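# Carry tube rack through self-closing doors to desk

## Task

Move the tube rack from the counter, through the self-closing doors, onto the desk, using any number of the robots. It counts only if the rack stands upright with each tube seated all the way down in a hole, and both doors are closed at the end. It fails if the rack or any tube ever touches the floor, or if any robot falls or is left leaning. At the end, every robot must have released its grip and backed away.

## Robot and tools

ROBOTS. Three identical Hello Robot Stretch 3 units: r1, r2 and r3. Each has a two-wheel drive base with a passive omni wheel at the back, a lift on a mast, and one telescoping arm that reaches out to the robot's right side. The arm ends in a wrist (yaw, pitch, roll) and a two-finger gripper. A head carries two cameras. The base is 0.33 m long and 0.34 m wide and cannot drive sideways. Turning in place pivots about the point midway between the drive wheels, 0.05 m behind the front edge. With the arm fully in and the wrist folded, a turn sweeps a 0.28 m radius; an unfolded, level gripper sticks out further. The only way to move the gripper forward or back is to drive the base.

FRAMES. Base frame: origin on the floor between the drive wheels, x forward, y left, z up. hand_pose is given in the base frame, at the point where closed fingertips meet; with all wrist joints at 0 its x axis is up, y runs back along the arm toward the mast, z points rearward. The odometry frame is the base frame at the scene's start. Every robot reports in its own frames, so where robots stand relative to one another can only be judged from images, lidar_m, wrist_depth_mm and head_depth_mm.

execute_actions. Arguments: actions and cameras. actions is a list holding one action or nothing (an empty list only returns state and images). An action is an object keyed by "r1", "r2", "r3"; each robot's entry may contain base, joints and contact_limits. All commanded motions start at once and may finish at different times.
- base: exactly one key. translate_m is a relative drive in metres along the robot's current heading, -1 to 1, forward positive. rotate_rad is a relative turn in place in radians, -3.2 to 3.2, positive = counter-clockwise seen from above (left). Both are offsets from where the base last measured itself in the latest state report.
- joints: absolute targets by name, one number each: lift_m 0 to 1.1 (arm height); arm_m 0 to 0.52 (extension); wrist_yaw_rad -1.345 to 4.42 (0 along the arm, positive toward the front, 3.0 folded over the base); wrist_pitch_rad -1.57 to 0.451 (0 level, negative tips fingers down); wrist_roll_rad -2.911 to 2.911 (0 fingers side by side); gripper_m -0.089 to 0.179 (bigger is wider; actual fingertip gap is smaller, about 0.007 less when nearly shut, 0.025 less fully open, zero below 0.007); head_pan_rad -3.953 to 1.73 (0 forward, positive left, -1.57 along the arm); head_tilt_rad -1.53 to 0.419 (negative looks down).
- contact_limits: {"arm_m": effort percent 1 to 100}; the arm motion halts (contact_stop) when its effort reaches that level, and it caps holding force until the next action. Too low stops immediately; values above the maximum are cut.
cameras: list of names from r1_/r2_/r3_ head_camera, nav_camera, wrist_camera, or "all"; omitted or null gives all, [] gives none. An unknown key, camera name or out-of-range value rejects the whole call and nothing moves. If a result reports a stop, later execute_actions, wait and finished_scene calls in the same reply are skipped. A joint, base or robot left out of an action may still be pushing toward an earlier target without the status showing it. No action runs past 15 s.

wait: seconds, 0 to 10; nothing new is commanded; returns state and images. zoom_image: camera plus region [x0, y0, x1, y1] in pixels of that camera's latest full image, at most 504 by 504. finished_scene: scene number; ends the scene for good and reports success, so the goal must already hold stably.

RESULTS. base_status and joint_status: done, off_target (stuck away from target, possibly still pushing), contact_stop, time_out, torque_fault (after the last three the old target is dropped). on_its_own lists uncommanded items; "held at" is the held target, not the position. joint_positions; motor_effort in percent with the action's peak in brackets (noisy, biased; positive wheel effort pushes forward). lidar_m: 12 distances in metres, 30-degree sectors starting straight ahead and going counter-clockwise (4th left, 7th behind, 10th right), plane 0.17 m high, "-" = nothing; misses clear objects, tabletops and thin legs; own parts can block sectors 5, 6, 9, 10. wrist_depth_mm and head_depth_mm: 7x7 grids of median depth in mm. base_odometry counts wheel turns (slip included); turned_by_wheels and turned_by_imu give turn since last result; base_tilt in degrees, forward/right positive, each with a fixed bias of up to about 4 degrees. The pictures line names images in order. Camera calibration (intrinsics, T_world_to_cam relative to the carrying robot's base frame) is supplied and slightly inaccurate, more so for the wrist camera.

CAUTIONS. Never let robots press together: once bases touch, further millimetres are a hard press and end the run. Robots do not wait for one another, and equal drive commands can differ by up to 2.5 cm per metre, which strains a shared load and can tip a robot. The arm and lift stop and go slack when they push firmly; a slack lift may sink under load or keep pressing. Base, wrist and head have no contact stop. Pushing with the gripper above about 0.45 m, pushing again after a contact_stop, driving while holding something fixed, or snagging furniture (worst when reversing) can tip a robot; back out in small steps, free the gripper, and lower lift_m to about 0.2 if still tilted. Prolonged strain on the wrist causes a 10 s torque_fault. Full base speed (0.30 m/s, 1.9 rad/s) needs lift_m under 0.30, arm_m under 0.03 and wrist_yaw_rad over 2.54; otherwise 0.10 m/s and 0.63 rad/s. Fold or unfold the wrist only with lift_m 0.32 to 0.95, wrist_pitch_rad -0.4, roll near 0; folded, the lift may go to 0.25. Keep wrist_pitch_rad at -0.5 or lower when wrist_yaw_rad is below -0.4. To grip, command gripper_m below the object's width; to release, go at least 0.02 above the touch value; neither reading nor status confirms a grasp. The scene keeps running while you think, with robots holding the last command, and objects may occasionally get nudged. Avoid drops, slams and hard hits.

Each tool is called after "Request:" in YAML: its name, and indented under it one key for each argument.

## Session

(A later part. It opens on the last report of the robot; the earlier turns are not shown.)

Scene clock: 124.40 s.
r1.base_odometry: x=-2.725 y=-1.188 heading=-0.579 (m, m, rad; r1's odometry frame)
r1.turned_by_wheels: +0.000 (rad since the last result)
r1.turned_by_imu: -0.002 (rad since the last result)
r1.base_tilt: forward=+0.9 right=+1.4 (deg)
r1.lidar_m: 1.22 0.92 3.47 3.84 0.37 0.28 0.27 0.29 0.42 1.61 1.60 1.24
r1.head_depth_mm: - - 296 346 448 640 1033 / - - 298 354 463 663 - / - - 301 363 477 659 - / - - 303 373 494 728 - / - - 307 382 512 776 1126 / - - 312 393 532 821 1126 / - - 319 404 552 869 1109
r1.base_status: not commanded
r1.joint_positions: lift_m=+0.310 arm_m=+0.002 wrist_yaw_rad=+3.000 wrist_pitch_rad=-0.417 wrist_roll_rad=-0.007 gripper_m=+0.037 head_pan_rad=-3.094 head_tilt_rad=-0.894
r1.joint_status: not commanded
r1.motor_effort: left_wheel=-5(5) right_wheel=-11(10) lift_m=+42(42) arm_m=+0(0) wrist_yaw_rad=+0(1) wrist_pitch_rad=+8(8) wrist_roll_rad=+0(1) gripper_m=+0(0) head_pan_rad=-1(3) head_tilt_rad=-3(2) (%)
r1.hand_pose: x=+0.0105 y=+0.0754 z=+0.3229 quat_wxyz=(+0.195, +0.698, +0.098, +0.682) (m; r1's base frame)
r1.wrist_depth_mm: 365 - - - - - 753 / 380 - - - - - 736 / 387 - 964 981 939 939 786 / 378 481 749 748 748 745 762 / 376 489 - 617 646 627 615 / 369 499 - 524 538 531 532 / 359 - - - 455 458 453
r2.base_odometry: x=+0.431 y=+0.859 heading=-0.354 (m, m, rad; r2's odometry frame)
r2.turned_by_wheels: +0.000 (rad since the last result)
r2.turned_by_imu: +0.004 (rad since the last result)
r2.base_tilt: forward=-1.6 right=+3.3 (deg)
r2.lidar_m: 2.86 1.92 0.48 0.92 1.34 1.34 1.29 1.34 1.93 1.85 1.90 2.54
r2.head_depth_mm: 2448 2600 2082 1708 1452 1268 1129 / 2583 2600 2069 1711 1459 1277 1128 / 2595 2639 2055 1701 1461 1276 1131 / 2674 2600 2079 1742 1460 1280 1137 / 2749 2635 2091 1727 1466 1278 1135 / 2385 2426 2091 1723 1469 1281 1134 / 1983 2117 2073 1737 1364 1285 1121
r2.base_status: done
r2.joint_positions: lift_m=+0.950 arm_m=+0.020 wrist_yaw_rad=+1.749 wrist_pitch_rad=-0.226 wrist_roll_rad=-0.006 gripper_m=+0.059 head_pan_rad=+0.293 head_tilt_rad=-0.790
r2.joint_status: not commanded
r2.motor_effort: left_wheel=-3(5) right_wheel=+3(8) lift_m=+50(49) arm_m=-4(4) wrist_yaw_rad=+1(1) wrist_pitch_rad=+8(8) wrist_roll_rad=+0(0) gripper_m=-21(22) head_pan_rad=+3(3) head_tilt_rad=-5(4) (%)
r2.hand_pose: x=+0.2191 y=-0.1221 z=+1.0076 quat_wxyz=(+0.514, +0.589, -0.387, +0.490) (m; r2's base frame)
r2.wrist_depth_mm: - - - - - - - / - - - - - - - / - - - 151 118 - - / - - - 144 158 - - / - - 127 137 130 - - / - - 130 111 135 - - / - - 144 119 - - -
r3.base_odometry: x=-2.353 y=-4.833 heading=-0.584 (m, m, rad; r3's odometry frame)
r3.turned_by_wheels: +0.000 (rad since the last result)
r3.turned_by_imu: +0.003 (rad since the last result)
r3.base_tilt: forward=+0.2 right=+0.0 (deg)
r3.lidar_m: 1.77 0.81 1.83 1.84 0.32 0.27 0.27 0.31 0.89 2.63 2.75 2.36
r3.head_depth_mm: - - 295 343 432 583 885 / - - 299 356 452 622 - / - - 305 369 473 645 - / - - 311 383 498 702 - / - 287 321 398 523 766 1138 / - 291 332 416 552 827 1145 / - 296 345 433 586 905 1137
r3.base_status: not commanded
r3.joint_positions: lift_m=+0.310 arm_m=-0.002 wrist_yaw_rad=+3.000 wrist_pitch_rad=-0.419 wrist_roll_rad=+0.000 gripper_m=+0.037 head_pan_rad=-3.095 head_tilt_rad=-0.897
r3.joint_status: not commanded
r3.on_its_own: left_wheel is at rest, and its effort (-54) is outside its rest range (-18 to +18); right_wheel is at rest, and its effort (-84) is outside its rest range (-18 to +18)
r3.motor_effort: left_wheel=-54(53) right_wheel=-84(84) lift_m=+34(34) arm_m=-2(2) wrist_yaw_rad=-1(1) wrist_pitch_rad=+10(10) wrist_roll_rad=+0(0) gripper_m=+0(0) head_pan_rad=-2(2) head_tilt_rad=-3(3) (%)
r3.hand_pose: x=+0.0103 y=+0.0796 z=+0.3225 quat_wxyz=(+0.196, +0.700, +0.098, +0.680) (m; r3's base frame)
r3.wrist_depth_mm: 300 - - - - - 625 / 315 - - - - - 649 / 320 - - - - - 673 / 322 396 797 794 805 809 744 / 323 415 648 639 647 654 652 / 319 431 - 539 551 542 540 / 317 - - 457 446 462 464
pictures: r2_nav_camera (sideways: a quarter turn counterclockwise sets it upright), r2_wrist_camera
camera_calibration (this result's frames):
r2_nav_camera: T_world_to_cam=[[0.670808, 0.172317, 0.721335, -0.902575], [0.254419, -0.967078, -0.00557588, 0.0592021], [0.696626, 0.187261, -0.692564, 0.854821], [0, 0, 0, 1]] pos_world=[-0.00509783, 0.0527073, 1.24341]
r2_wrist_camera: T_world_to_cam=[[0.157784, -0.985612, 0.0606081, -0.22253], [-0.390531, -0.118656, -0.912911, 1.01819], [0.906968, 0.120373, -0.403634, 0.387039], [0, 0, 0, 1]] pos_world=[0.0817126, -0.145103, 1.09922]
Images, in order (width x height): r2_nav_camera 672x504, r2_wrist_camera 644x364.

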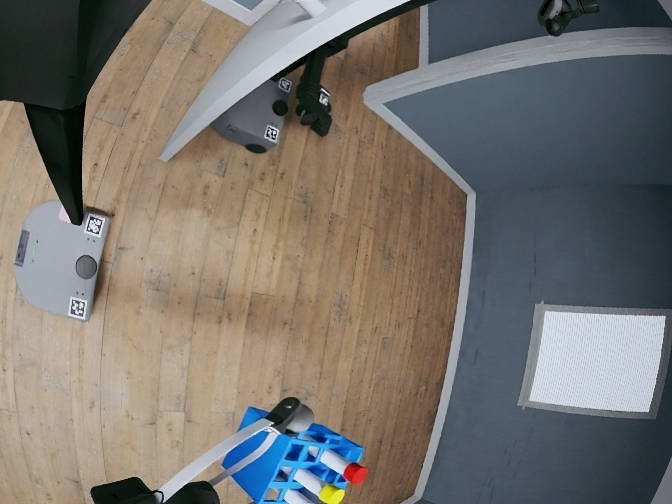

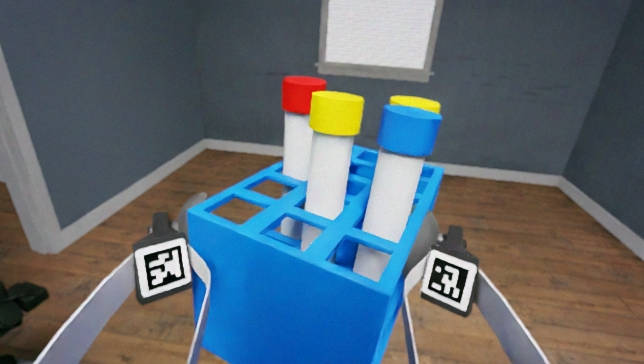

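Request:
execute_actions:
  actions:
    - {"r2":{"base":{"translate_m":0.93},"joints":{"head_pan_rad":0,"head_tilt_rad":-0.9}},"r3":{"base":{"translate_m":0.015}}}
  cameras: []

Request:
execute_actions:
  actions:
    - {"r2":{"base":{"rotate_rad":1.53}}}
  cameras: []

Request:
execute_actions:
  actions:
    - {"r2":{"base":{"translate_m":0.5}}}
  cameras: ["r2_nav_camera","r3_nav_camera"]

Scene clock: 136.13 s.
r1.base_odometry: x=-2.725 y=-1.188 heading=-0.579 (m, m, rad; r1's odometry frame)
r1.turned_by_wheels: +0.000 (rad since the last result)
r1.turned_by_imu: -0.002 (rad since the last result)
r1.base_tilt: forward=+1.0 right=+1.3 (deg)
r1.lidar_m: 1.22 0.92 3.50 3.84 0.37 0.28 0.28 0.29 0.42 1.61 1.60 1.24
r1.head_depth_mm: - - 296 346 449 638 1029 / - - 298 355 463 664 - / - - 302 363 478 660 - / - - 304 373 495 732 - / - - 307 383 512 772 1128 / - - 312 394 532 818 1128 / - - 319 404 550 874 1105
r1.base_status: not commanded
r1.joint_positions: lift_m=+0.310 arm_m=+0.002 wrist_yaw_rad=+3.000 wrist_pitch_rad=-0.417 wrist_roll_rad=-0.007 gripper_m=+0.037 head_pan_rad=-3.094 head_tilt_rad=-0.894
r1.joint_status: not commanded
r1.motor_effort: left_wheel=-6(6) right_wheel=-11(10) lift_m=+42(42) arm_m=+0(0) wrist_yaw_rad=+0(1) wrist_pitch_rad=+8(8) wrist_roll_rad=+1(0) gripper_m=+0(0) head_pan_rad=-3(3) head_tilt_rad=-4(3) (%)
r1.hand_pose: x=+0.0105 y=+0.0754 z=+0.3229 quat_wxyz=(+0.195, +0.698, +0.098, +0.682) (m; r1's base frame)
r1.wrist_depth_mm: 364 - - - - - 763 / 381 - - - - - 748 / 385 - 966 962 962 979 780 / 381 485 753 754 761 754 759 / 374 499 - 620 646 617 616 / 372 494 - 530 538 523 531 / 363 - - - 459 456 452
r2.base_odometry: x=+1.304 y=+0.537 heading=-0.355 (m, m, rad; r2's odometry frame)
r2.turned_by_wheels: +0.000 (rad since the last result)
r2.turned_by_imu: +0.004 (rad since the last result)
r2.base_tilt: forward=-1.6 right=+3.2 (deg)
r2.lidar_m: 1.92 1.94 1.39 1.35 0.96 0.84 2.22 2.30 1.90 1.82 1.88 2.01
r2.head_depth_mm: 1748 2014 1827 378 322 1225 1106 / 1760 2029 1837 1568 1358 1237 1105 / 1780 2041 1842 1583 1378 1226 1114 / 1769 2011 1859 1590 1388 1237 1105 / 1776 2056 1844 1589 1393 1240 1111 / 1791 2066 1863 1587 1391 1242 1116 / 1780 2051 1849 1587 1402 1241 1117
r2.base_status: done
r2.joint_positions: lift_m=+0.950 arm_m=+0.020 wrist_yaw_rad=+1.749 wrist_pitch_rad=-0.226 wrist_roll_rad=-0.006 gripper_m=+0.059 head_pan_rad=+0.007 head_tilt_rad=-0.889
r2.joint_status: all done
r2.motor_effort: left_wheel=-4(4) right_wheel=+3(8) lift_m=+50(49) arm_m=-4(4) wrist_yaw_rad=+1(1) wrist_pitch_rad=+8(9) wrist_roll_rad=+0(0) gripper_m=-21(21) head_pan_rad=-3(20) head_tilt_rad=-5(15) (%)
r2.hand_pose: x=+0.2191 y=-0.1221 z=+1.0076 quat_wxyz=(+0.514, +0.589, -0.387, +0.490) (m; r2's base frame)
r2.wrist_depth_mm: - - - - - - - / - - - - - - - / - - - 150 118 - - / - - - 144 159 - - / - - 127 137 130 - - / - - 130 111 136 - - / - - 144 119 - - -
r3.base_odometry: x=-2.340 y=-4.841 heading=-0.584 (m, m, rad; r3's odometry frame)
r3.turned_by_wheels: +0.000 (rad since the last result)
r3.turned_by_imu: +0.004 (rad since the last result)
r3.base_tilt: forward=+0.1 right=+0.0 (deg)
r3.lidar_m: 1.76 0.80 1.80 1.84 0.33 0.27 0.27 0.30 0.49 2.64 0.73 2.34
r3.head_depth_mm: - - 296 346 436 595 916 / - - 300 356 454 623 - / - - 304 368 472 641 - / - - 309 380 492 700 - / - - 317 391 516 747 1125 / - 289 326 407 538 803 1135 / - 293 337 421 567 863 1134
r3.base_status: done
r3.joint_positions: lift_m=+0.310 arm_m=-0.002 wrist_yaw_rad=+3.000 wrist_pitch_rad=-0.419 wrist_roll_rad=+0.000 gripper_m=+0.037 head_pan_rad=-3.095 head_tilt_rad=-0.897
r3.joint_status: not commanded
r3.motor_effort: left_wheel=-4(46) right_wheel=-16(77) lift_m=+33(34) arm_m=-2(2) wrist_yaw_rad=-1(1) wrist_pitch_rad=+10(10) wrist_roll_rad=+1(0) gripper_m=+0(0) head_pan_rad=-3(3) head_tilt_rad=-3(2) (%)
r3.hand_pose: x=+0.0103 y=+0.0796 z=+0.3225 quat_wxyz=(+0.196, +0.700, +0.098, +0.680) (m; r3's base frame)
r3.wrist_depth_mm: 302 - - - - - 617 / 312 - - - - - 631 / 321 - - - - - 677 / 324 413 795 791 792 777 739 / 325 427 657 645 637 652 653 / 326 450 - 531 543 537 539 / 323 - - 459 447 464 468
pictures: none
No camera images: the call's "cameras" was empty. Leave "cameras" out to get every camera's image.

Scene clock: 139.50 s.
r1.base_odometry: x=-2.725 y=-1.188 heading=-0.579 (m, m, rad; r1's odometry frame)
r1.turned_by_wheels: +0.000 (rad since the last result)
r1.turned_by_imu: -0.001 (rad since the last result)
r1.base_tilt: forward=+1.0 right=+1.4 (deg)
r1.lidar_m: 1.22 0.92 3.47 3.85 0.37 0.28 0.27 0.29 0.42 1.62 1.60 1.24
r1.head_depth_mm: - - 295 346 449 638 1033 / - - 298 354 462 664 - / - - 302 363 478 661 - / - - 303 373 496 733 - / - - 307 382 512 776 1126 / - - 312 393 532 824 1131 / - - 319 405 552 873 1112
r1.base_status: not commanded
r1.joint_positions: lift_m=+0.310 arm_m=+0.002 wrist_yaw_rad=+3.000 wrist_pitch_rad=-0.417 wrist_roll_rad=-0.007 gripper_m=+0.037 head_pan_rad=-3.094 head_tilt_rad=-0.894
r1.joint_status: not commanded
r1.motor_effort: left_wheel=-6(5) right_wheel=-10(11) lift_m=+42(42) arm_m=+0(1) wrist_yaw_rad=+0(0) wrist_pitch_rad=+8(8) wrist_roll_rad=+0(0) gripper_m=+0(0) head_pan_rad=-1(3) head_tilt_rad=-4(2) (%)
r1.hand_pose: x=+0.0105 y=+0.0754 z=+0.3229 quat_wxyz=(+0.195, +0.698, +0.098, +0.682) (m; r1's base frame)
r1.wrist_depth_mm: 368 - - - - - 756 / 382 - - - - - 753 / 387 - 974 969 970 951 787 / 383 483 750 757 761 747 760 / 376 490 - 615 641 617 616 / 373 500 - 523 545 531 531 / 361 - - - 459 454 455
r2.base_odometry: x=+1.304 y=+0.537 heading=+1.175 (m, m, rad; r2's odometry frame)
r2.turned_by_wheels: +1.530 (rad since the last result)
r2.turned_by_imu: +1.546 (rad since the last result)
r2.base_tilt: forward=-1.5 right=+3.3 (deg)
r2.lidar_m: 1.35 0.87 0.84 2.22 2.28 1.92 1.82 1.86 2.03 1.93 1.96 1.41
r2.head_depth_mm: 1219 1431 1719 377 322 1225 1102 / 1257 1447 1712 1574 1351 1232 1109 / 2707 2213 1854 1583 1377 1231 1113 / 2724 2195 1854 1594 1394 1223 1116 / 2650 2213 1835 1588 1379 1239 1106 / 2576 2218 1841 1426 1346 1237 1118 / 2746 2261 1549 1091 1325 1242 1116
r2.base_status: done
r2.joint_positions: lift_m=+0.950 arm_m=+0.020 wrist_yaw_rad=+1.749 wrist_pitch_rad=-0.226 wrist_roll_rad=-0.006 gripper_m=+0.059 head_pan_rad=+0.007 head_tilt_rad=-0.889
r2.joint_status: not commanded
r2.motor_effort: left_wheel=-3(6) right_wheel=+4(7) lift_m=+49(49) arm_m=-4(4) wrist_yaw_rad=+1(1) wrist_pitch_rad=+9(8) wrist_roll_rad=+0(0) gripper_m=-20(20) head_pan_rad=-2(3) head_tilt_rad=-6(6) (%)
r2.hand_pose: x=+0.2191 y=-0.1221 z=+1.0076 quat_wxyz=(+0.514, +0.589, -0.387, +0.490) (m; r2's base frame)
r2.wrist_depth_mm: 830 - - - - - - / 847 - - - - - - / 876 - - 151 118 - - / 879 - - 144 159 - - / 901 982 127 137 130 - - / 944 - 130 111 135 - - / 913 - 144 119 - - -
r3.base_odometry: x=-2.340 y=-4.841 heading=-0.584 (m, m, rad; r3's odometry frame)
r3.turned_by_wheels: +0.000 (rad since the last result)
r3.turned_by_imu: +0.001 (rad since the last result)
r3.base_tilt: forward=+0.1 right=+0.0 (deg)
r3.lidar_m: 1.76 0.80 1.81 1.84 0.33 0.27 0.27 0.30 0.49 0.89 0.86 2.33
r3.head_depth_mm: - - 296 346 436 594 914 / - - 300 356 454 624 - / - - 304 368 472 644 - / - - 308 380 491 701 - / - - 318 392 514 750 1125 / - 289 327 407 540 802 1142 / - 292 337 422 567 862 1137
r3.base_status: not commanded
r3.joint_positions: lift_m=+0.310 arm_m=-0.002 wrist_yaw_rad=+3.000 wrist_pitch_rad=-0.419 wrist_roll_rad=+0.000 gripper_m=+0.037 head_pan_rad=-3.095 head_tilt_rad=-0.897
r3.joint_status: not commanded
r3.motor_effort: left_wheel=-4(5) right_wheel=-16(16) lift_m=+34(35) arm_m=-2(2) wrist_yaw_rad=-1(1) wrist_pitch_rad=+9(10) wrist_roll_rad=+0(0) gripper_m=+0(0) head_pan_rad=-3(1) head_tilt_rad=-2(2) (%)
r3.hand_pose: x=+0.0103 y=+0.0796 z=+0.3225 quat_wxyz=(+0.196, +0.700, +0.098, +0.680) (m; r3's base frame)
r3.wrist_depth_mm: 304 - - - - - 600 / 309 - - - - - 636 / 323 - - - - - 679 / 323 417 796 798 795 798 730 / 324 429 650 633 661 639 660 / 326 446 - 533 557 541 545 / 319 - - 456 453 466 468
pictures: none
No camera images: the call's "cameras" was empty. Leave "cameras" out to get every camera's image.

Scene clock: 145.43 s.
r1.base_odometry: x=-2.725 y=-1.188 heading=-0.579 (m, m, rad; r1's odometry frame)
r1.turned_by_wheels: +0.000 (rad since the last result)
r1.turned_by_imu: -0.001 (rad since the last result)
r1.base_tilt: forward=+1.0 right=+1.2 (deg)
r1.lidar_m: 1.22 0.93 3.49 3.84 0.37 0.28 0.27 0.29 0.42 1.61 1.61 1.25
r1.head_depth_mm: - - 296 346 448 637 1027 / - - 298 354 463 664 - / - - 302 363 479 661 - / - - 303 373 495 733 - / - - 307 383 512 775 1128 / - - 312 393 531 822 1132 / - - 319 404 551 873 1109
r1.base_status: not commanded
r1.joint_positions: lift_m=+0.310 arm_m=+0.002 wrist_yaw_rad=+3.000 wrist_pitch_rad=-0.417 wrist_roll_rad=-0.007 gripper_m=+0.037 head_pan_rad=-3.094 head_tilt_rad=-0.894
r1.joint_status: not commanded
r1.motor_effort: left_wheel=-6(6) right_wheel=-10(10) lift_m=+41(42) arm_m=-1(0) wrist_yaw_rad=+1(1) wrist_pitch_rad=+8(8) wrist_roll_rad=+1(0) gripper_m=+1(0) head_pan_rad=-2(2) head_tilt_rad=-3(3) (%)
r1.hand_pose: x=+0.0105 y=+0.0754 z=+0.3229 quat_wxyz=(+0.195, +0.698, +0.098, +0.682) (m; r1's base frame)
r1.wrist_depth_mm: 367 - - - - - 757 / 380 - - - - - 753 / 385 - 960 971 954 936 786 / 382 480 749 756 752 737 751 / 377 493 - 618 643 624 615 / 371 496 - 528 539 525 527 / 360 - - - 456 456 455
r2.base_odometry: x=+1.496 y=+0.998 heading=+1.175 (m, m, rad; r2's odometry frame)
r2.turned_by_wheels: +0.000 (rad since the last result)
r2.turned_by_imu: +0.002 (rad since the last result)
r2.base_tilt: forward=-1.6 right=+3.2 (deg)
r2.lidar_m: 0.86 0.92 0.47 0.71 2.30 2.45 2.32 2.37 2.00 1.89 1.26 0.87
r2.head_depth_mm: 757 856 1035 377 322 1217 1108 / 2720 2150 1141 1364 1349 1240 1116 / 2742 2214 1842 1574 1383 1235 1110 / 2768 2198 1837 1582 1394 1223 1111 / 2736 2215 1842 1589 1396 1241 1109 / 2400 2204 1868 1592 1387 1238 1119 / 2262 2219 1860 1598 1396 1092 1076
r2.base_status: done
r2.joint_positions: lift_m=+0.950 arm_m=+0.020 wrist_yaw_rad=+1.749 wrist_pitch_rad=-0.226 wrist_roll_rad=-0.006 gripper_m=+0.059 head_pan_rad=+0.007 head_tilt_rad=-0.889
r2.joint_status: not commanded
r2.motor_effort: left_wheel=-3(4) right_wheel=+3(9) lift_m=+49(49) arm_m=-4(4) wrist_yaw_rad=+1(1) wrist_pitch_rad=+8(9) wrist_roll_rad=+0(0) gripper_m=-21(20) head_pan_rad=-3(4) head_tilt_rad=-6(6) (%)
r2.hand_pose: x=+0.2191 y=-0.1221 z=+1.0076 quat_wxyz=(+0.514, +0.589, -0.387, +0.490) (m; r2's base frame)
r2.wrist_depth_mm: 825 - - - 676 659 634 / 825 - - - 715 696 671 / 829 - - 151 118 744 721 / 836 - - 143 158 795 763 / 867 - 127 137 130 843 828 / 872 - 130 111 135 907 901 / 626 - 144 119 - - 958
r3.base_odometry: x=-2.340 y=-4.841 heading=-0.584 (m, m, rad; r3's odometry frame)
r3.turned_by_wheels: +0.000 (rad since the last result)
r3.turned_by_imu: +0.002 (rad since the last result)
r3.base_tilt: forward=+0.1 right=+0.0 (deg)
r3.lidar_m: 1.76 0.80 1.81 1.84 0.33 0.27 0.27 0.30 0.49 2.63 0.44 0.47
r3.head_depth_mm: - - 296 345 437 594 919 / - - 300 356 454 624 - / - - 304 367 472 646 - / - - 309 380 493 698 - / - - 317 391 516 753 1123 / - 289 327 407 540 801 1142 / - 292 336 421 566 865 1140
r3.base_status: not commanded
r3.joint_positions: lift_m=+0.310 arm_m=-0.002 wrist_yaw_rad=+3.000 wrist_pitch_rad=-0.419 wrist_roll_rad=+0.000 gripper_m=+0.037 head_pan_rad=-3.095 head_tilt_rad=-0.897
r3.joint_status: not commanded
r3.motor_effort: left_wheel=-4(5) right_wheel=-16(16) lift_m=+34(35) arm_m=-1(2) wrist_yaw_rad=-1(1) wrist_pitch_rad=+10(10) wrist_roll_rad=+1(1) gripper_m=+0(0) head_pan_rad=-2(1) head_tilt_rad=-2(2) (%)
r3.hand_pose: x=+0.0103 y=+0.0796 z=+0.3225 quat_wxyz=(+0.196, +0.700, +0.098, +0.680) (m; r3's base frame)
r3.wrist_depth_mm: 302 - - - - - 611 / 311 - - - - - 634 / 320 - - - - - 684 / 323 409 773 798 796 782 727 / 325 425 654 638 640 649 657 / 326 452 - 539 540 543 550 / 322 - - 458 447 460 473
pictures: r2_nav_camera (sideways: a quarter turn counterclockwise sets it upright), r3_nav_camera (sideways: a quarter turn counterclockwise sets it upright)
camera_calibration (this result's frames):
r2_nav_camera: T_world_to_cam=[[0.759953, -0.0233323, 0.649559, -0.809587], [-0.0289523, -0.999579, -0.00203222, 0.0563167], [0.649333, -0.0172618, -0.760308, 0.943211], [0, 0, 0, 1]] pos_world=[0.0044208, 0.0536851, 1.24312]
r3_nav_camera: T_world_to_cam=[[-0.815058, 0.00208132, 0.579375, -0.699599], [-0.0418261, 0.997173, -0.0624227, 0.134215], [-0.577867, -0.0751111, -0.812667, 1.01367], [0, 0, 0, 1]] pos_world=[0.0211686, -0.0562414, 1.23749]
Images, in order (width x height): r2_nav_camera 672x504, r3_nav_camera 672x504.

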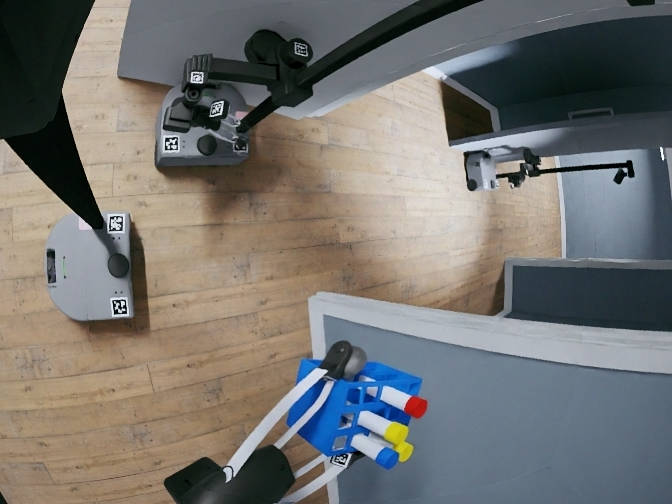

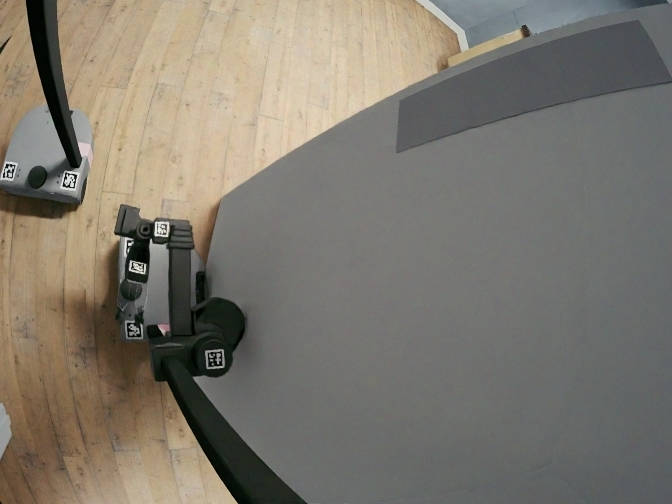

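Request:
execute_actions:
  actions:
    - {"r2":{"base":{"translate_m":0.3}}}
  cameras: []

Request:
execute_actions:
  actions:
    - {"r2":{"base":{"rotate_rad":0.35}}}
  cameras: []

Request:
execute_actions:
  actions:
    - {"r2":{"base":{"translate_m":0.6}}}
  cameras: []

Request:
execute_actions:
  actions:
    - {"r2":{"base":{"rotate_rad":-0.42}}}
  cameras: []

Request:
execute_actions:
  actions:
    - {"r2":{"base":{"translate_m":0.8}}}
  cameras: ["r2_nav_camera"]

Scene clock: 150.40 s.
r1.base_odometry: x=-2.725 y=-1.188 heading=-0.579 (m, m, rad; r1's odometry frame)
r1.turned_by_wheels: +0.000 (rad since the last result)
r1.turned_by_imu: -0.001 (rad since the last result)
r1.base_tilt: forward=+1.0 right=+1.3 (deg)
r1.lidar_m: 1.22 0.92 3.49 3.84 0.37 0.28 0.27 0.29 0.42 1.62 1.61 1.25
r1.head_depth_mm: - - 295 346 448 638 1031 / - - 298 355 463 665 - / - - 301 363 478 658 - / - - 303 373 494 731 - / - - 306 383 512 776 1129 / - - 312 393 531 820 1132 / - - 319 404 552 871 1111
r1.base_status: not commanded
r1.joint_positions: lift_m=+0.310 arm_m=+0.002 wrist_yaw_rad=+3.000 wrist_pitch_rad=-0.417 wrist_roll_rad=-0.007 gripper_m=+0.037 head_pan_rad=-3.094 head_tilt_rad=-0.894
r1.joint_status: not commanded
r1.motor_effort: left_wheel=-5(6) right_wheel=-10(10) lift_m=+42(41) arm_m=+0(0) wrist_yaw_rad=+1(1) wrist_pitch_rad=+8(8) wrist_roll_rad=+1(1) gripper_m=-1(0) head_pan_rad=-2(3) head_tilt_rad=-4(3) (%)
r1.hand_pose: x=+0.0105 y=+0.0754 z=+0.3229 quat_wxyz=(+0.195, +0.698, +0.098, +0.682) (m; r1's base frame)
r1.wrist_depth_mm: 365 - - - - - 762 / 381 - - - - - 760 / 385 - 973 964 945 952 794 / 383 483 746 762 743 756 750 / 375 495 - 626 640 619 621 / 370 496 - 530 549 526 528 / 361 - - - 461 458 458
r2.base_odometry: x=+1.612 y=+1.275 heading=+1.175 (m, m, rad; r2's odometry frame)
r2.turned_by_wheels: +0.000 (rad since the last result)
r2.turned_by_imu: +0.001 (rad since the last result)
r2.base_tilt: forward=-1.6 right=+3.3 (deg)
r2.lidar_m: 2.26 1.91 0.48 0.37 0.73 2.76 2.62 2.68 1.98 1.87 0.80 0.57
r2.head_depth_mm: 2532 2092 688 365 322 1228 1111 / 2573 2186 1824 1524 1296 1231 1109 / 2624 2200 1840 1577 1376 1235 1111 / 2746 2202 1833 1578 1386 1234 1116 / 2748 2207 1852 1589 1385 1234 1115 / 2274 2150 1841 1590 1391 1234 1115 / 2042 2135 1858 1593 1389 1240 1088
r2.base_status: done
r2.joint_positions: lift_m=+0.950 arm_m=+0.020 wrist_yaw_rad=+1.749 wrist_pitch_rad=-0.226 wrist_roll_rad=-0.006 gripper_m=+0.059 head_pan_rad=+0.007 head_tilt_rad=-0.889
r2.joint_status: not commanded
r2.motor_effort: left_wheel=-3(4) right_wheel=+3(8) lift_m=+49(49) arm_m=-4(4) wrist_yaw_rad=+0(0) wrist_pitch_rad=+9(8) wrist_roll_rad=+0(0) gripper_m=-21(22) head_pan_rad=-3(3) head_tilt_rad=-5(6) (%)
r2.hand_pose: x=+0.2191 y=-0.1221 z=+1.0076 quat_wxyz=(+0.514, +0.589, -0.387, +0.490) (m; r2's base frame)
r2.wrist_depth_mm: - - - - 443 395 386 / - - - - 438 420 408 / - - - 151 118 446 435 / - - - 144 158 481 464 / - - 127 137 130 512 493 / - - 130 111 135 543 537 / 862 - 144 119 618 600 582
r3.base_odometry: x=-2.340 y=-4.841 heading=-0.584 (m, m, rad; r3's odometry frame)
r3.turned_by_wheels: +0.000 (rad since the last result)
r3.turned_by_imu: +0.001 (rad since the last result)
r3.base_tilt: forward=+0.1 right=+0.0 (deg)
r3.lidar_m: 0.37 0.80 1.80 1.84 0.33 0.27 0.27 0.30 0.49 2.64 2.75 0.26
r3.head_depth_mm: - - 296 345 437 593 915 / - - 300 356 454 626 - / - - 304 367 472 642 - / - - 309 379 491 699 - / - - 318 394 515 747 1127 / - 289 327 407 540 801 1136 / - 292 335 421 566 865 1134
r3.base_status: not commanded
r3.joint_positions: lift_m=+0.310 arm_m=-0.002 wrist_yaw_rad=+3.000 wrist_pitch_rad=-0.419 wrist_roll_rad=+0.000 gripper_m=+0.037 head_pan_rad=-3.095 head_tilt_rad=-0.897
r3.joint_status: not commanded
r3.motor_effort: left_wheel=-5(5) right_wheel=-16(16) lift_m=+34(35) arm_m=-2(2) wrist_yaw_rad=-1(1) wrist_pitch_rad=+10(10) wrist_roll_rad=+0(0) gripper_m=+0(0) head_pan_rad=-3(1) head_tilt_rad=-2(2) (%)
r3.hand_pose: x=+0.0103 y=+0.0796 z=+0.3225 quat_wxyz=(+0.196, +0.700, +0.098, +0.680) (m; r3's base frame)
r3.wrist_depth_mm: 300 - - - - - 610 / 311 - - - - - 627 / 322 - - - - - 690 / 320 411 785 811 818 783 736 / 324 424 660 646 643 653 659 / 326 445 - 535 545 545 548 / 321 - - 459 448 463 467
pictures: none
No camera images: the call's "cameras" was empty. Leave "cameras" out to get every camera's image.

Scene clock: 151.90 s.
r1.base_odometry: x=-2.725 y=-1.188 heading=-0.579 (m, m, rad; r1's odometry frame)
r1.turned_by_wheels: +0.000 (rad since the last result)
r1.turned_by_imu: +0.000 (rad since the last result)
r1.base_tilt: forward=+1.0 right=+1.3 (deg)
r1.lidar_m: 1.22 0.92 3.50 3.85 0.37 0.28 0.27 0.29 0.42 1.61 1.60 1.24
r1.head_depth_mm: - - 295 346 449 638 1027 / - - 298 354 463 667 - / - - 302 363 479 661 - / - - 304 373 494 731 - / - - 307 383 512 775 1123 / - - 312 393 533 821 1124 / - - 319 404 551 870 1101
r1.base_status: not commanded
r1.joint_positions: lift_m=+0.310 arm_m=+0.002 wrist_yaw_rad=+3.000 wrist_pitch_rad=-0.417 wrist_roll_rad=-0.007 gripper_m=+0.037 head_pan_rad=-3.094 head_tilt_rad=-0.894
r1.joint_status: not commanded
r1.motor_effort: left_wheel=-5(6) right_wheel=-10(10) lift_m=+42(41) arm_m=+0(0) wrist_yaw_rad=+2(1) wrist_pitch_rad=+8(8) wrist_roll_rad=+1(1) gripper_m=+0(0) head_pan_rad=-3(3) head_tilt_rad=-4(4) (%)
r1.hand_pose: x=+0.0105 y=+0.0754 z=+0.3229 quat_wxyz=(+0.195, +0.698, +0.098, +0.682) (m; r1's base frame)
r1.wrist_depth_mm: 366 - - - - - 760 / 381 - - - - - 747 / 387 - 946 977 959 960 789 / 379 482 752 746 762 748 761 / 376 492 - 616 638 623 619 / 373 490 - 526 544 523 528 / 361 - - - 459 456 457
r2.base_odometry: x=+1.612 y=+1.275 heading=+1.525 (m, m, rad; r2's odometry frame)
r2.turned_by_wheels: +0.350 (rad since the last result)
r2.turned_by_imu: +0.354 (rad since the last result)
r2.base_tilt: forward=-1.6 right=+3.3 (deg)
r2.lidar_m: 1.98 0.73 0.37 0.70 2.68 2.62 2.61 2.13 1.87 1.02 0.61 0.57
r2.head_depth_mm: 2702 2188 1823 366 322 1204 1112 / 2553 2150 1818 1570 1361 1221 1103 / 2251 2160 1829 1574 1388 1224 1109 / 2007 2147 1842 1582 1378 1235 1115 / 2551 2221 1856 1577 1393 1243 1118 / 2206 2179 1865 1585 1403 1240 1104 / 1870 2017 1865 1183 1292 1245 994
r2.base_status: done
r2.joint_positions: lift_m=+0.950 arm_m=+0.020 wrist_yaw_rad=+1.749 wrist_pitch_rad=-0.226 wrist_roll_rad=-0.006 gripper_m=+0.059 head_pan_rad=+0.007 head_tilt_rad=-0.889
r2.joint_status: not commanded
r2.motor_effort: left_wheel=-3(6) right_wheel=+3(7) lift_m=+49(50) arm_m=-4(4) wrist_yaw_rad=+1(1) wrist_pitch_rad=+8(8) wrist_roll_rad=+0(0) gripper_m=-22(19) head_pan_rad=-3(3) head_tilt_rad=-6(6) (%)
r2.hand_pose: x=+0.2191 y=-0.1221 z=+1.0076 quat_wxyz=(+0.514, +0.589, -0.387, +0.490) (m; r2's base frame)
r2.wrist_depth_mm: 588 - - - - - - / 609 - - - - - 344 / 647 833 - 151 118 - 333 / 663 856 - 144 158 - 336 / 699 817 127 137 130 - 351 / 712 918 130 111 135 447 374 / 721 958 144 119 - 512 400
r3.base_odometry: x=-2.340 y=-4.841 heading=-0.584 (m, m, rad; r3's odometry frame)
r3.turned_by_wheels: +0.000 (rad since the last result)
r3.turned_by_imu: +0.000 (rad since the last result)
r3.base_tilt: forward=+0.1 right=+0.1 (deg)
r3.lidar_m: 0.37 0.80 1.81 1.84 0.33 0.27 0.27 0.30 0.49 2.64 2.76 0.30
r3.head_depth_mm: - - 296 346 436 593 917 / - - 299 356 453 625 - / - - 303 366 473 643 - / - - 309 379 494 697 - / - - 317 393 514 750 1124 / - 289 326 406 538 804 1135 / - 293 336 422 566 862 1143
r3.base_status: not commanded
r3.joint_positions: lift_m=+0.310 arm_m=-0.002 wrist_yaw_rad=+3.000 wrist_pitch_rad=-0.419 wrist_roll_rad=+0.000 gripper_m=+0.037 head_pan_rad=-3.095 head_tilt_rad=-0.897
r3.joint_status: not commanded
r3.motor_effort: left_wheel=-4(5) right_wheel=-16(16) lift_m=+34(34) arm_m=-2(2) wrist_yaw_rad=+0(0) wrist_pitch_rad=+10(10) wrist_roll_rad=+0(1) gripper_m=+1(0) head_pan_rad=-2(1) head_tilt_rad=-2(2) (%)
r3.hand_pose: x=+0.0103 y=+0.0796 z=+0.3225 quat_wxyz=(+0.196, +0.700, +0.098, +0.680) (m; r3's base frame)
r3.wrist_depth_mm: 305 - - - - - 603 / 312 - - - - - 630 / 317 - - - - - 687 / 324 409 789 809 818 780 746 / 326 428 660 634 640 658 665 / 327 446 - 534 541 546 550 / 320 - - 461 449 465 467
pictures: none
No camera images: the call's "cameras" was empty. Leave "cameras" out to get every camera's image.

Scene clock: 158.83 s.
r1.base_odometry: x=-2.725 y=-1.188 heading=-0.579 (m, m, rad; r1's odometry frame)
r1.turned_by_wheels: +0.000 (rad since the last result)
r1.turned_by_imu: -0.001 (rad since the last result)
r1.base_tilt: forward=+1.0 right=+1.3 (deg)
r1.lidar_m: 1.22 0.92 3.48 3.85 0.36 0.28 0.27 0.29 0.42 1.62 1.61 1.24
r1.head_depth_mm: - - 296 346 450 641 1031 / - - 298 355 463 666 - / - - 302 364 478 659 - / - - 303 373 495 731 - / - - 307 383 513 774 1127 / - - 312 393 532 819 1124 / - - 319 405 552 872 1105
r1.base_status: not commanded
r1.joint_positions: lift_m=+0.310 arm_m=+0.002 wrist_yaw_rad=+3.000 wrist_pitch_rad=-0.417 wrist_roll_rad=-0.007 gripper_m=+0.037 head_pan_rad=-3.094 head_tilt_rad=-0.894
r1.joint_status: not commanded
r1.motor_effort: left_wheel=-5(5) right_wheel=-11(10) lift_m=+42(42) arm_m=-1(0) wrist_yaw_rad=-1(1) wrist_pitch_rad=+8(8) wrist_roll_rad=+1(1) gripper_m=+0(0) head_pan_rad=-2(3) head_tilt_rad=-3(3) (%)
r1.hand_pose: x=+0.0105 y=+0.0754 z=+0.3229 quat_wxyz=(+0.195, +0.698, +0.098, +0.682) (m; r1's base frame)
r1.wrist_depth_mm: 366 - - - - - 763 / 377 - - - - - 748 / 386 - 947 962 953 925 803 / 382 486 759 754 745 755 763 / 377 498 - 609 649 621 625 / 374 498 - 531 542 532 522 / 358 - - - 455 461 458
r2.base_odometry: x=+1.640 y=+1.874 heading=+1.525 (m, m, rad; r2's odometry frame)
r2.turned_by_wheels: +0.000 (rad since the last result)
r2.turned_by_imu: +0.002 (rad since the last result)
r2.base_tilt: forward=-1.6 right=+3.3 (deg)
r2.lidar_m: 1.38 1.24 0.46 0.44 0.49 0.56 3.19 2.33 0.38 0.38 1.19 2.14
r2.head_depth_mm: 2691 2197 1827 367 322 1226 1106 / 1640 1931 1789 1574 1352 1232 1109 / 1617 1862 1822 1569 1392 1240 1109 / 1325 1607 1787 1574 1390 1235 1113 / 2225 2220 1860 1582 1395 1233 1111 / 1891 2039 1841 1590 1393 1227 1114 / 1590 1709 1776 1587 1400 1239 1107
r2.base_status: done
r2.joint_positions: lift_m=+0.950 arm_m=+0.020 wrist_yaw_rad=+1.749 wrist_pitch_rad=-0.226 wrist_roll_rad=-0.006 gripper_m=+0.059 head_pan_rad=+0.007 head_tilt_rad=-0.889
r2.joint_status: not commanded
r2.motor_effort: left_wheel=-3(5) right_wheel=+3(6) lift_m=+49(49) arm_m=-4(4) wrist_yaw_rad=+1(1) wrist_pitch_rad=+9(8) wrist_roll_rad=+0(0) gripper_m=-20(21) head_pan_rad=-3(3) head_tilt_rad=-6(6) (%)
r2.hand_pose: x=+0.2191 y=-0.1221 z=+1.0076 quat_wxyz=(+0.514, +0.589, -0.387, +0.490) (m; r2's base frame)
r2.wrist_depth_mm: 976 - - - - - - / - - - - - - - / - - - 151 118 - - / - - - 150 159 - - / - - 127 137 130 - - / - - 130 111 135 - - / - - 144 119 - - -
r3.base_odometry: x=-2.340 y=-4.841 heading=-0.584 (m, m, rad; r3's odometry frame)
r3.turned_by_wheels: +0.000 (rad since the last result)
r3.turned_by_imu: +0.002 (rad since the last result)
r3.base_tilt: forward=+0.2 right=+0.0 (deg)
r3.lidar_m: 1.76 0.80 0.44 0.45 0.33 0.27 0.27 0.30 0.49 2.64 2.76 2.34
r3.head_depth_mm: - - 296 345 437 595 914 / - - 300 356 454 625 - / - - 304 368 472 644 - / - - 309 379 493 699 - / - - 317 393 515 748 1122 / - 289 327 407 538 804 1142 / - 293 336 422 566 863 1137
r3.base_status: not commanded
r3.joint_positions: lift_m=+0.310 arm_m=-0.002 wrist_yaw_rad=+3.000 wrist_pitch_rad=-0.419 wrist_roll_rad=+0.000 gripper_m=+0.037 head_pan_rad=-3.095 head_tilt_rad=-0.897
r3.joint_status: not commanded
r3.motor_effort: left_wheel=-4(4) right_wheel=-16(15) lift_m=+35(35) arm_m=-2(2) wrist_yaw_rad=-1(1) wrist_pitch_rad=+10(10) wrist_roll_rad=+0(1) gripper_m=+1(0) head_pan_rad=-3(1) head_tilt_rad=-2(2) (%)
r3.hand_pose: x=+0.0103 y=+0.0796 z=+0.3225 quat_wxyz=(+0.196, +0.700, +0.098, +0.680) (m; r3's base frame)
r3.wrist_depth_mm: 303 - - - - - 617 / 308 - - - - - 637 / 320 - - 980 705 - 693 / 323 412 783 624 520 542 733 / 326 427 657 605 466 528 652 / 330 444 - 531 503 538 543 / 322 - - 459 443 467 468
pictures: none
No camera images: the call's "cameras" was empty. Leave "cameras" out to get every camera's image.

Scene clock: 160.50 s.
r1.base_odometry: x=-2.725 y=-1.188 heading=-0.579 (m, m, rad; r1's odometry frame)
r1.turned_by_wheels: +0.000 (rad since the last result)
r1.turned_by_imu: +0.000 (rad since the last result)
r1.base_tilt: forward=+0.9 right=+1.3 (deg)
r1.lidar_m: 1.22 0.92 3.49 3.83 0.36 0.28 0.28 0.29 0.42 1.61 1.61 1.24
r1.head_depth_mm: - - 295 346 448 639 1029 / - - 297 354 463 664 - / - - 302 364 478 658 - / - - 303 373 495 732 - / - - 307 383 511 776 1129 / - - 313 393 530 819 1130 / - - 319 404 552 874 1109
r1.base_status: not commanded
r1.joint_positions: lift_m=+0.310 arm_m=+0.002 wrist_yaw_rad=+3.000 wrist_pitch_rad=-0.417 wrist_roll_rad=-0.007 gripper_m=+0.037 head_pan_rad=-3.094 head_tilt_rad=-0.894
r1.joint_status: not commanded
r1.motor_effort: left_wheel=-6(5) right_wheel=-10(10) lift_m=+42(42) arm_m=+0(0) wrist_yaw_rad=+1(1) wrist_pitch_rad=+8(8) wrist_roll_rad=+0(1) gripper_m=+0(1) head_pan_rad=-3(2) head_tilt_rad=-2(3) (%)
r1.hand_pose: x=+0.0105 y=+0.0754 z=+0.3229 quat_wxyz=(+0.195, +0.698, +0.098, +0.682) (m; r1's base frame)
r1.wrist_depth_mm: 367 - - - - - 755 / 381 - - - - - 742 / 389 - 992 957 960 947 776 / 381 484 751 748 744 746 755 / 377 501 - 622 644 625 617 / 373 494 - 529 544 521 526 / 358 - - - 458 460 461
r2.base_odometry: x=+1.640 y=+1.874 heading=+1.105 (m, m, rad; r2's odometry frame)
r2.turned_by_wheels: -0.420 (rad since the last result)
r2.turned_by_imu: -0.425 (rad since the last result)
r2.base_tilt: forward=-1.6 right=+3.2 (deg)
r2.lidar_m: 1.66 1.38 1.18 0.44 0.44 0.49 0.56 3.24 2.22 0.38 0.40 1.27
r2.head_depth_mm: 2196 2189 1822 367 322 1222 1104 / 2153 2180 1846 1587 1360 1238 1108 / 2646 2201 1829 1577 1394 1240 1107 / 2750 2206 1855 1578 1389 1232 1122 / 2758 2205 1837 1567 1397 1229 1111 / 2612 1848 1820 1597 1395 1238 1117 / 1608 1801 1762 1604 1391 1236 1111
r2.base_status: done
r2.joint_positions: lift_m=+0.950 arm_m=+0.020 wrist_yaw_rad=+1.749 wrist_pitch_rad=-0.226 wrist_roll_rad=-0.006 gripper_m=+0.059 head_pan_rad=+0.007 head_tilt_rad=-0.889
r2.joint_status: not commanded
r2.motor_effort: left_wheel=+1(5) right_wheel=-3(7) lift_m=+49(49) arm_m=-4(4) wrist_yaw_rad=+2(1) wrist_pitch_rad=+9(8) wrist_roll_rad=+0(0) gripper_m=-20(20) head_pan_rad=-3(3) head_tilt_rad=-5(6) (%)
r2.hand_pose: x=+0.2191 y=-0.1221 z=+1.0076 quat_wxyz=(+0.514, +0.589, -0.387, +0.490) (m; r2's base frame)
r2.wrist_depth_mm: - - - - - - - / - - - - - - - / - - - 150 118 - - / - - - 151 159 - - / - - 127 137 129 - - / - - 131 111 135 - - / - - 144 119 - - -
r3.base_odometry: x=-2.340 y=-4.841 heading=-0.584 (m, m, rad; r3's odometry frame)
r3.turned_by_wheels: +0.000 (rad since the last result)
r3.turned_by_imu: +0.000 (rad since the last result)
r3.base_tilt: forward=+0.1 right=+0.0 (deg)
r3.lidar_m: 1.76 0.80 0.56 0.48 0.33 0.27 0.27 0.30 0.49 2.63 2.75 2.34
r3.head_depth_mm: - - 296 345 437 593 914 / - - 299 355 455 626 - / - - 303 368 471 642 - / - - 309 379 492 696 - / - - 317 392 517 748 1123 / - 289 326 406 540 802 1132 / - 293 336 422 565 862 1141
r3.base_status: not commanded
r3.joint_positions: lift_m=+0.310 arm_m=-0.002 wrist_yaw_rad=+3.000 wrist_pitch_rad=-0.419 wrist_roll_rad=+0.000 gripper_m=+0.037 head_pan_rad=-3.095 head_tilt_rad=-0.897
r3.joint_status: not commanded
r3.motor_effort: left_wheel=-4(4) right_wheel=-16(16) lift_m=+34(34) arm_m=-2(2) wrist_yaw_rad=-1(1) wrist_pitch_rad=+10(10) wrist_roll_rad=+0(0) gripper_m=+0(0) head_pan_rad=-2(1) head_tilt_rad=-3(2) (%)
r3.hand_pose: x=+0.0103 y=+0.0796 z=+0.3225 quat_wxyz=(+0.196, +0.700, +0.098, +0.680) (m; r3's base frame)
r3.wrist_depth_mm: 304 - - - - - 604 / 310 - - - - - 626 / 322 - - 939 685 - 677 / 323 410 789 558 517 579 748 / 324 422 666 546 486 599 658 / 327 448 - 539 503 547 548 / 321 - - 456 449 464 467
pictures: none
No camera images: the call's "cameras" was empty. Leave "cameras" out to get every camera's image.

Scene clock: 169.47 s.
r1.base_odometry: x=-2.725 y=-1.188 heading=-0.579 (m, m, rad; r1's odometry frame)
r1.turned_by_wheels: +0.000 (rad since the last result)
r1.turned_by_imu: -0.002 (rad since the last result)
r1.base_tilt: forward=+0.9 right=+1.4 (deg)
r1.lidar_m: 1.22 0.92 3.49 3.83 0.37 0.28 0.27 0.29 0.42 0.90 0.90 1.24
r1.head_depth_mm: - - 295 347 449 639 1032 / - - 298 354 463 664 - / - - 302 363 478 662 - / - - 304 372 495 730 - / - - 307 383 512 776 1129 / - - 312 393 530 824 1131 / - - 319 405 553 872 1107
r1.base_status: not commanded
r1.joint_positions: lift_m=+0.310 arm_m=+0.002 wrist_yaw_rad=+3.000 wrist_pitch_rad=-0.417 wrist_roll_rad=-0.007 gripper_m=+0.037 head_pan_rad=-3.094 head_tilt_rad=-0.894
r1.joint_status: not commanded
r1.motor_effort: left_wheel=-5(6) right_wheel=-10(10) lift_m=+42(42) arm_m=+0(0) wrist_yaw_rad=+1(0) wrist_pitch_rad=+8(8) wrist_roll_rad=+1(1) gripper_m=+1(0) head_pan_rad=-3(2) head_tilt_rad=-4(3) (%)
r1.hand_pose: x=+0.0105 y=+0.0754 z=+0.3229 quat_wxyz=(+0.195, +0.698, +0.098, +0.682) (m; r1's base frame)
r1.wrist_depth_mm: 365 - - - - - 771 / 379 - - - - - 749 / 387 - 949 945 977 958 796 / 379 483 757 764 748 750 744 / 378 491 - 615 644 611 623 / 374 501 - 528 545 522 528 / 359 - - - 457 453 457
r2.base_odometry: x=+1.999 y=+2.589 heading=+1.105 (m, m, rad; r2's odometry frame)
r2.turned_by_wheels: +0.000 (rad since the last result)
r2.turned_by_imu: +0.003 (rad since the last result)
r2.base_tilt: forward=-1.6 right=+3.3 (deg)
r2.lidar_m: 1.55 0.91 0.77 1.19 1.18 0.92 1.26 0.77 0.92 0.91 0.92 1.15
r2.head_depth_mm: 1405 1665 1822 367 321 1223 1108 / 1425 1653 1834 1575 1366 1230 1101 / 2689 2193 1833 1578 1379 1234 1110 / 2740 2202 1837 1579 1381 1235 1112 / 2761 2212 1863 1592 1384 1244 1113 / 2762 2186 1850 1493 1368 1237 1116 / 2806 2225 1777 1203 1343 1245 1122
r2.base_status: done
r2.joint_positions: lift_m=+0.950 arm_m=+0.020 wrist_yaw_rad=+1.749 wrist_pitch_rad=-0.226 wrist_roll_rad=-0.006 gripper_m=+0.059 head_pan_rad=+0.007 head_tilt_rad=-0.889
r2.joint_status: not commanded
r2.motor_effort: left_wheel=+1(7) right_wheel=-4(3) lift_m=+50(49) arm_m=-4(4) wrist_yaw_rad=+1(1) wrist_pitch_rad=+8(8) wrist_roll_rad=+0(0) gripper_m=-21(20) head_pan_rad=-3(2) head_tilt_rad=-5(6) (%)
r2.hand_pose: x=+0.2191 y=-0.1221 z=+1.0076 quat_wxyz=(+0.514, +0.589, -0.387, +0.490) (m; r2's base frame)
r2.wrist_depth_mm: 863 - - - - - 970 / 874 - - - - - 957 / 891 - - 151 118 - 926 / 901 - - 150 158 - 917 / 905 - 127 137 130 - 896 / 900 - 130 111 135 - 889 / 866 - 144 119 - - 887
r3.base_odometry: x=-2.340 y=-4.841 heading=-0.584 (m, m, rad; r3's odometry frame)
r3.turned_by_wheels: +0.000 (rad since the last result)
r3.turned_by_imu: +0.003 (rad since the last result)
r3.base_tilt: forward=+0.2 right=+0.0 (deg)
r3.lidar_m: 1.77 0.80 1.34 1.28 0.33 0.27 0.27 0.30 0.49 2.63 2.76 2.34
r3.head_depth_mm: - - 296 345 436 593 913 / - - 300 356 454 627 - / - - 304 368 473 643 - / - - 309 380 492 697 - / - - 317 393 515 749 1129 / - 289 326 407 539 799 1138 / - 293 336 422 566 865 1137
r3.base_status: not commanded
r3.joint_positions: lift_m=+0.310 arm_m=-0.002 wrist_yaw_rad=+3.000 wrist_pitch_rad=-0.419 wrist_roll_rad=+0.000 gripper_m=+0.037 head_pan_rad=-3.095 head_tilt_rad=-0.897
r3.joint_status: not commanded
r3.motor_effort: left_wheel=-5(4) right_wheel=-16(16) lift_m=+34(35) arm_m=-2(2) wrist_yaw_rad=-1(1) wrist_pitch_rad=+10(9) wrist_roll_rad=+0(0) gripper_m=+0(0) head_pan_rad=-2(1) head_tilt_rad=-2(3) (%)
r3.hand_pose: x=+0.0103 y=+0.0796 z=+0.3225 quat_wxyz=(+0.196, +0.700, +0.098, +0.680) (m; r3's base frame)
r3.wrist_depth_mm: 303 - - - - - 613 / 311 - - - - - 643 / 318 - - - - - 687 / 323 409 770 787 793 781 733 / 325 430 658 641 649 651 656 / 327 453 - 535 544 542 552 / 321 - - 458 448 457 462
pictures: r2_nav_camera (sideways: a quarter turn counterclockwise sets it upright)
camera_calibration (this result's frames):
r2_nav_camera: T_world_to_cam=[[0.759996, -0.0233562, 0.649508, -0.809521], [-0.0289843, -0.999578, -0.00202982, 0.0563138], [0.649282, -0.0172829, -0.760352, 0.943268], [0, 0, 0, 1]] pos_world=[0.00441859, 0.0536851, 1.24312]
Images, in order (width x height): r2_nav_camera 672x504.

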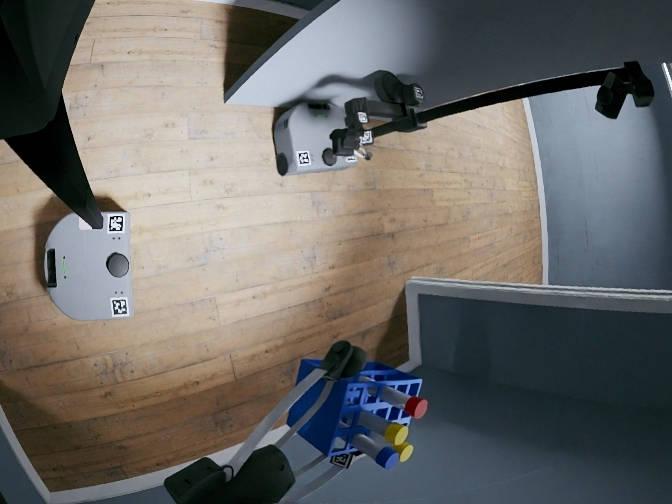

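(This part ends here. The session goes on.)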